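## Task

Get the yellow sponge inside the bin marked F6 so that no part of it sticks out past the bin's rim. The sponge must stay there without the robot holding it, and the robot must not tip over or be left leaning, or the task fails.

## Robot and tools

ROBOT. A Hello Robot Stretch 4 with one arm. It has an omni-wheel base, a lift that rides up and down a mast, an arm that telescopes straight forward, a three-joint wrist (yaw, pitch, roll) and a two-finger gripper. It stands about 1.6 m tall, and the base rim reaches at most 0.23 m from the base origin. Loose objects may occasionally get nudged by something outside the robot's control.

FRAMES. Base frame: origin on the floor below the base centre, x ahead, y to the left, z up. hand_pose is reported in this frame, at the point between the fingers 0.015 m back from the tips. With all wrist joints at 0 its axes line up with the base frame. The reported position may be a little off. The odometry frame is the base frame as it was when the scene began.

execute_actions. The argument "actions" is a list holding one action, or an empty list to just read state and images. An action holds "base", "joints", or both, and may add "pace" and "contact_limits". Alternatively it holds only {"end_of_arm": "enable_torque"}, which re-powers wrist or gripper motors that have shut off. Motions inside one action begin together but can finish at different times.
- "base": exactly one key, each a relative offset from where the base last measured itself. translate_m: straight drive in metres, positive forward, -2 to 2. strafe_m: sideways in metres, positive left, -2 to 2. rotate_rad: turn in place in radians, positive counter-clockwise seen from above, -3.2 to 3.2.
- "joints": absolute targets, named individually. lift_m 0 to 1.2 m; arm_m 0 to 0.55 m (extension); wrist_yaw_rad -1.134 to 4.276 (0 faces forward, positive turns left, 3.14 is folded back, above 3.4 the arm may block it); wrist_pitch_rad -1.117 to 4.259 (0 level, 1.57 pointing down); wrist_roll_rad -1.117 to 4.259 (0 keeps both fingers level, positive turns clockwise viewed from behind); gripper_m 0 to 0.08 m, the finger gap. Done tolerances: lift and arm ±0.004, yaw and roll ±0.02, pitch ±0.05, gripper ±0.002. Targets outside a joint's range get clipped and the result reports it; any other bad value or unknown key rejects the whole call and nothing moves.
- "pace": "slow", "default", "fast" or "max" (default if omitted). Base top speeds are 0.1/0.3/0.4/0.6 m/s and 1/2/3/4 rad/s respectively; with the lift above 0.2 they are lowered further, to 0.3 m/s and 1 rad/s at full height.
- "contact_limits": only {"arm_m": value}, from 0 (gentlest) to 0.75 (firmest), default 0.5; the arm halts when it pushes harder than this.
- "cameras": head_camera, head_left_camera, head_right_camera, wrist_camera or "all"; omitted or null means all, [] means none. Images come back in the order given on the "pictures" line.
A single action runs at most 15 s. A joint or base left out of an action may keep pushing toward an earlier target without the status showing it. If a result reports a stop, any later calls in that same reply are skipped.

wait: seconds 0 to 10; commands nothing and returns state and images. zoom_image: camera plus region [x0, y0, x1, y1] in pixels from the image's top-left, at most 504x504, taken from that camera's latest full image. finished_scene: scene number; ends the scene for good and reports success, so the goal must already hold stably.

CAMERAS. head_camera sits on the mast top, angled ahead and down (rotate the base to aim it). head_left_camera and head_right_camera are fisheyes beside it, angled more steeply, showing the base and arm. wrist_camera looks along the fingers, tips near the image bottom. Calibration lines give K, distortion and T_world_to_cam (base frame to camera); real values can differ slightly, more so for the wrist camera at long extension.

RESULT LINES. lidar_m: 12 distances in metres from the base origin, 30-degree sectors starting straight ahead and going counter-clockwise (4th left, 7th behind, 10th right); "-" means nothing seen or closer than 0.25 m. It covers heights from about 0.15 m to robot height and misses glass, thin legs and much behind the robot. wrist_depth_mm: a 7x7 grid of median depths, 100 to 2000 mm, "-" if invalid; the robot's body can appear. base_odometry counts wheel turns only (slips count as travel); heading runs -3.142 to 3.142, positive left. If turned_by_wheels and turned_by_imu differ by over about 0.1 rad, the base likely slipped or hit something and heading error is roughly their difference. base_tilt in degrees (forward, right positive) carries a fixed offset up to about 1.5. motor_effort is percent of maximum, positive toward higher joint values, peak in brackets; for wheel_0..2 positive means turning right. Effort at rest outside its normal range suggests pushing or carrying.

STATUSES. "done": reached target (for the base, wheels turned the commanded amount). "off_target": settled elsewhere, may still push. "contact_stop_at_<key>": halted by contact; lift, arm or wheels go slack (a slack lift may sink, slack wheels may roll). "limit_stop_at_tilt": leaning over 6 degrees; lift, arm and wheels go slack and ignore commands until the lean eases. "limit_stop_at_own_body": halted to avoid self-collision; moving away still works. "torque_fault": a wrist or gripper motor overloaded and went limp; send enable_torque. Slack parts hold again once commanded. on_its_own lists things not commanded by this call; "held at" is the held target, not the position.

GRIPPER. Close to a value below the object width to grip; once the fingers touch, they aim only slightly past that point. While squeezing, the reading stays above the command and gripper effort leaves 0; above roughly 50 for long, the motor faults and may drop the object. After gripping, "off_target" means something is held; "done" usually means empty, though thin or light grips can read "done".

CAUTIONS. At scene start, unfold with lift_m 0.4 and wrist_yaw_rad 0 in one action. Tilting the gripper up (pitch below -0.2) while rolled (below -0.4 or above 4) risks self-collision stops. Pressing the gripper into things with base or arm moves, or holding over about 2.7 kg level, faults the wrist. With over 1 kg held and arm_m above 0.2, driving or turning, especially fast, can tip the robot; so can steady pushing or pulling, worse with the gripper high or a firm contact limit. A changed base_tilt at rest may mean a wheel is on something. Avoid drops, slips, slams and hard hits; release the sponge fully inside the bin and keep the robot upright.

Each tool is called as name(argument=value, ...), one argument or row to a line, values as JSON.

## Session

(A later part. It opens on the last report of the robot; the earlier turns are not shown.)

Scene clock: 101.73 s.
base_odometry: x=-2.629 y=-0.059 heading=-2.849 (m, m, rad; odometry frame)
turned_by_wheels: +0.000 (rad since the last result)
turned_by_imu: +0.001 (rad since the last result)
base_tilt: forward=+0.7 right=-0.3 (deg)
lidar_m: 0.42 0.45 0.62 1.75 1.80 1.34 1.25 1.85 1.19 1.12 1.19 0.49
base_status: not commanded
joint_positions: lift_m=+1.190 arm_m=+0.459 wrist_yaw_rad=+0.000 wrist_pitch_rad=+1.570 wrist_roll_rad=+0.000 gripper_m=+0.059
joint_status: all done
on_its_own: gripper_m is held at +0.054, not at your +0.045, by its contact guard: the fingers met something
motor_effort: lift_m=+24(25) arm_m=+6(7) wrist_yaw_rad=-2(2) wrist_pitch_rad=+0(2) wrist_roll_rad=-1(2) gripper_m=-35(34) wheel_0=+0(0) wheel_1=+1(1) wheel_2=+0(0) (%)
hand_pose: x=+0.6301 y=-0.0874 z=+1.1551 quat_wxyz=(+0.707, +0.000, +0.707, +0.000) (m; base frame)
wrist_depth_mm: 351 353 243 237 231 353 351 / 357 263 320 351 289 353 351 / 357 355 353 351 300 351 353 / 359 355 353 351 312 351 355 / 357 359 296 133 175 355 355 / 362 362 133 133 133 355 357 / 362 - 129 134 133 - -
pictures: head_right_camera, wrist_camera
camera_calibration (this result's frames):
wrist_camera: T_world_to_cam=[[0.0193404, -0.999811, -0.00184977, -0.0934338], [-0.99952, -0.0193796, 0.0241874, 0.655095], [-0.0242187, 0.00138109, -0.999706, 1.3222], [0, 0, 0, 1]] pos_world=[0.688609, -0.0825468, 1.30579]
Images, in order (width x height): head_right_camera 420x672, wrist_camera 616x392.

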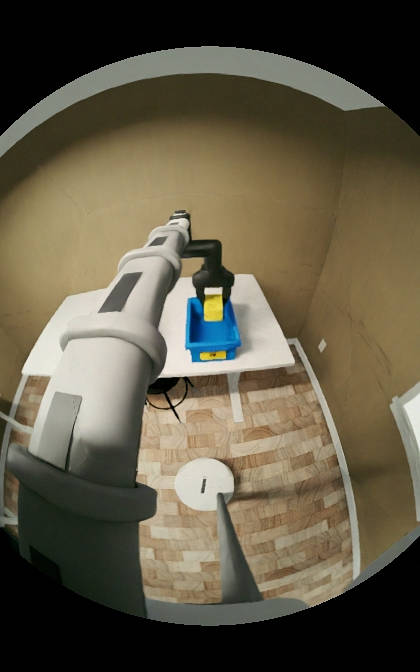

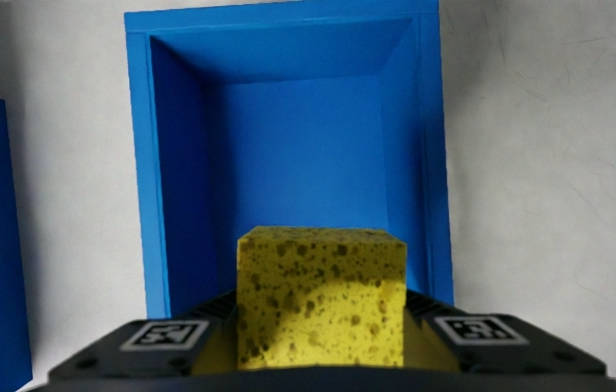

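execute_actions(
  actions=[
    {"base":{"strafe_m":0.012},"joints":{"arm_m":0.475,"lift_m":1.025}},
  ],
  cameras=["wrist_camera","head_right_camera"],
)

execute_actions(
  actions=[
    {"joints":{"gripper_m":0.07}},
  ],
  cameras=[],
)

execute_actions(
  actions=[
    {"joints":{"lift_m":1.17},"pace":"fast"},
  ],
  cameras=["wrist_camera","head_right_camera"],
)

Scene clock: 114.63 s.
base_odometry: x=-2.626 y=-0.070 heading=-2.849 (m, m, rad; odometry frame)
turned_by_wheels: +0.000 (rad since the last result)
turned_by_imu: +0.001 (rad since the last result)
base_tilt: forward=+0.6 right=-0.3 (deg)
lidar_m: 0.44 0.47 0.58 1.74 1.79 1.35 1.25 1.87 1.23 1.13 1.20 0.49
base_status: done
joint_positions: lift_m=+1.025 arm_m=+0.474 wrist_yaw_rad=+0.000 wrist_pitch_rad=+1.570 wrist_roll_rad=+0.000 gripper_m=+0.059
joint_status: all done
on_its_own: gripper_m is held at +0.054, not at your +0.045, by its contact guard: the fingers met something
motor_effort: lift_m=+15(20) arm_m=+6(4) wrist_yaw_rad=-1(2) wrist_pitch_rad=+0(1) wrist_roll_rad=-1(1) gripper_m=-34(34) wheel_0=-3(8) wheel_1=+0(9) wheel_2=+0(0) (%)
hand_pose: x=+0.6450 y=-0.0874 z=+0.9910 quat_wxyz=(+0.707, +0.000, +0.707, +0.000) (m; base frame)
wrist_depth_mm: 123 173 185 186 185 166 128 / 121 182 186 185 185 169 129 / 119 177 187 187 186 173 131 / 117 174 188 187 187 176 133 / 116 171 189 133 175 180 135 / 114 149 134 133 133 165 133 / 109 - 129 134 133 - -
pictures: head_right_camera, wrist_camera
camera_calibration (this result's frames):
wrist_camera: T_world_to_cam=[[0.0190779, -0.999816, -0.00185476, -0.0938521], [-0.999518, -0.0191176, 0.0244491, 0.673735], [-0.02448, 0.00138743, -0.999699, 1.15859], [0, 0, 0, 1]] pos_world=[0.703564, -0.0825621, 1.1416]
Images, in order (width x height): head_right_camera 420x672, wrist_camera 616x392.

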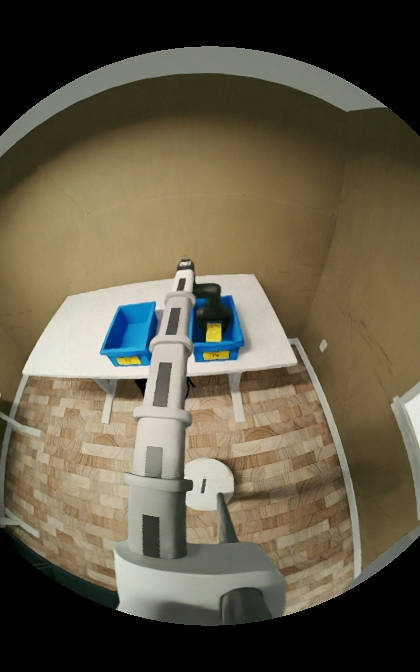

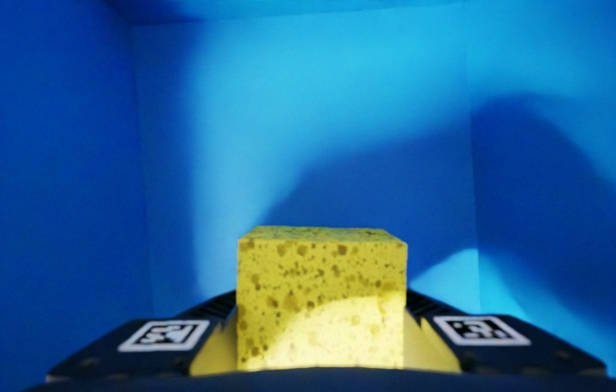

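Scene clock: 115.37 s.
base_odometry: x=-2.626 y=-0.070 heading=-2.849 (m, m, rad; odometry frame)
turned_by_wheels: +0.000 (rad since the last result)
turned_by_imu: +0.000 (rad since the last result)
base_tilt: forward=+0.7 right=-0.3 (deg)
lidar_m: 0.44 0.45 0.61 1.75 1.77 1.36 1.25 1.87 1.23 1.14 1.21 0.50
base_status: not commanded
joint_positions: lift_m=+1.025 arm_m=+0.474 wrist_yaw_rad=+0.000 wrist_pitch_rad=+1.570 wrist_roll_rad=+0.000 gripper_m=+0.070
joint_status: all done
motor_effort: lift_m=+15(15) arm_m=+6(6) wrist_yaw_rad=-2(1) wrist_pitch_rad=+1(0) wrist_roll_rad=-2(1) gripper_m=+4(30) wheel_0=-3(3) wheel_1=-1(1) wheel_2=+0(0) (%)
hand_pose: x=+0.6450 y=-0.0874 z=+0.9910 quat_wxyz=(+0.707, +0.000, +0.707, +0.000) (m; base frame)
wrist_depth_mm: 123 173 186 185 186 166 128 / 121 182 186 186 185 169 129 / 119 177 187 186 186 173 131 / 117 174 187 187 187 176 133 / 116 171 189 143 167 180 135 / 114 147 144 143 143 160 133 / 108 - 144 144 143 - -
pictures: none
No camera images: the call's "cameras" was empty. Leave "cameras" out to get every camera's image.

Scene clock: 116.73 s.
base_odometry: x=-2.626 y=-0.070 heading=-2.849 (m, m, rad; odometry frame)
turned_by_wheels: +0.000 (rad since the last result)
turned_by_imu: +0.001 (rad since the last result)
base_tilt: forward=+0.6 right=-0.3 (deg)
lidar_m: 0.41 0.45 0.61 1.74 1.78 1.34 1.25 1.83 1.23 1.13 1.20 0.48
base_status: not commanded
joint_positions: lift_m=+1.170 arm_m=+0.474 wrist_yaw_rad=+0.000 wrist_pitch_rad=+1.570 wrist_roll_rad=+0.000 gripper_m=+0.070
joint_status: all done
motor_effort: lift_m=+24(24) arm_m=+6(6) wrist_yaw_rad=-1(1) wrist_pitch_rad=-2(0) wrist_roll_rad=-1(1) gripper_m=+4(5) wheel_0=-3(3) wheel_1=-1(1) wheel_2=+0(0) (%)
hand_pose: x=+0.6450 y=-0.0874 z=+1.1351 quat_wxyz=(+0.707, +0.000, +0.707, +0.000) (m; base frame)
wrist_depth_mm: 334 334 214 216 212 332 329 / 336 235 282 309 289 330 332 / 334 334 330 330 330 332 332 / 338 338 334 330 332 332 334 / 338 338 329 289 332 334 334 / 340 217 148 290 164 216 338 / 338 - 147 338 336 - -
pictures: head_right_camera, wrist_camera
camera_calibration (this result's frames):
wrist_camera: T_world_to_cam=[[0.0190776, -0.999816, -0.00185476, -0.0935846], [-0.999518, -0.0191173, 0.0244491, 0.670214], [-0.02448, 0.00138743, -0.999699, 1.30273], [0, 0, 0, 1]] pos_world=[0.703568, -0.0825622, 1.28578]
Images, in order (width x height): head_right_camera 420x672, wrist_camera 616x392.

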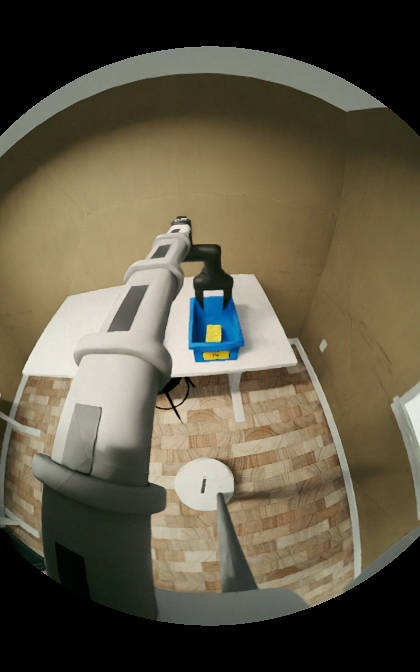

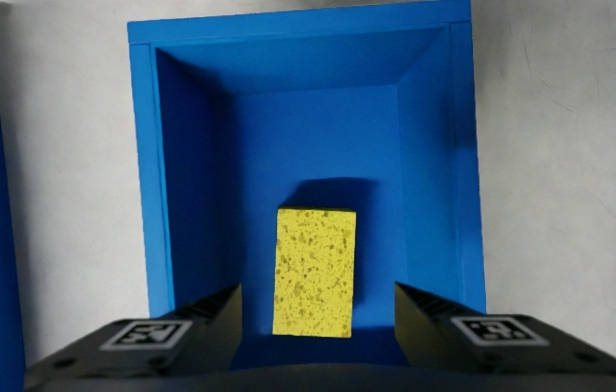

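zoom_image(
  camera="head_right_camera",
  region=[190, 340, 245, 370],
)

Region (190, 340, 245, 370) of head_right_camera's 420x672 image, scaled by 9.164, with more detail than that image has; it fills the top 275 rows of this view, and the rest is white.

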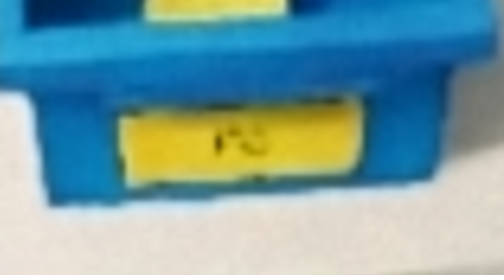

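Worth two seconds to verify with the wrist camera.

execute_actions(
  actions=[
    {"joints":{"arm_m":0.0,"wrist_pitch_rad":0.9},"pace":"fast"},
  ],
  cameras=["wrist_camera"],
)

Scene clock: 126.40 s.
base_odometry: x=-2.626 y=-0.070 heading=-2.849 (m, m, rad; odometry frame)
turned_by_wheels: +0.000 (rad since the last result)
turned_by_imu: +0.002 (rad since the last result)
base_tilt: forward=+0.7 right=-0.3 (deg)
lidar_m: 0.42 0.45 0.63 1.74 1.79 1.36 1.27 1.86 1.22 1.14 1.20 0.51
base_status: not commanded
joint_positions: lift_m=+1.170 arm_m=+0.003 wrist_yaw_rad=+0.000 wrist_pitch_rad=+0.902 wrist_roll_rad=+0.000 gripper_m=+0.070
joint_status: all done
joint sent to its limit — the command would take arm_m past its lower limit, so that joint was sent only as far as its limit.
motor_effort: lift_m=+24(24) arm_m=-6(6) wrist_yaw_rad=+0(3) wrist_pitch_rad=-6(9) wrist_roll_rad=-2(1) gripper_m=+4(5) wheel_0=-3(3) wheel_1=+0(0) wheel_2=+0(0) (%)
hand_pose: x=+0.3053 y=-0.0875 z=+1.1809 quat_wxyz=(+0.900, +0.000, +0.436, +0.000) (m; base frame)
wrist_depth_mm: 554 723 723 574 715 1118 1160 / 574 591 609 603 597 640 1336 / 439 539 525 492 496 539 1366 / 413 488 477 439 462 480 492 / 449 452 455 459 1308 1499 1366 / 1366 842 148 1397 164 1366 1366 / 1308 - 147 1308 1229 - -
pictures: wrist_camera
camera_calibration (this result's frames):
wrist_camera: T_world_to_cam=[[0.0155971, -0.999827, 0.0101757, -0.100203], [-0.799878, -0.0185831, -0.599875, 1.00593], [0.599961, 0.00121701, -0.800029, 0.913721], [0, 0, 0, 1]] pos_world=[0.257985, -0.0826046, 1.33545]
Images, in order (width x height): wrist_camera 616x392.

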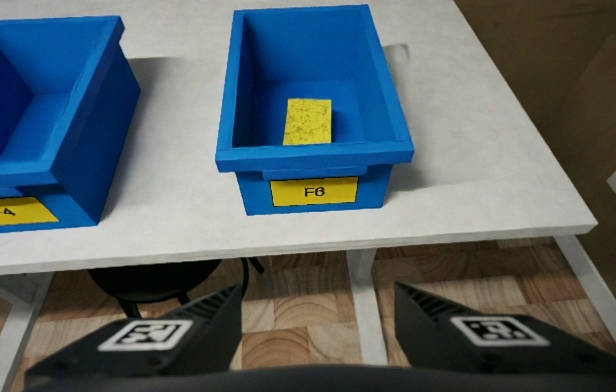

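finished_scene(
  scene=1,
)

The scene is finished: the task was done.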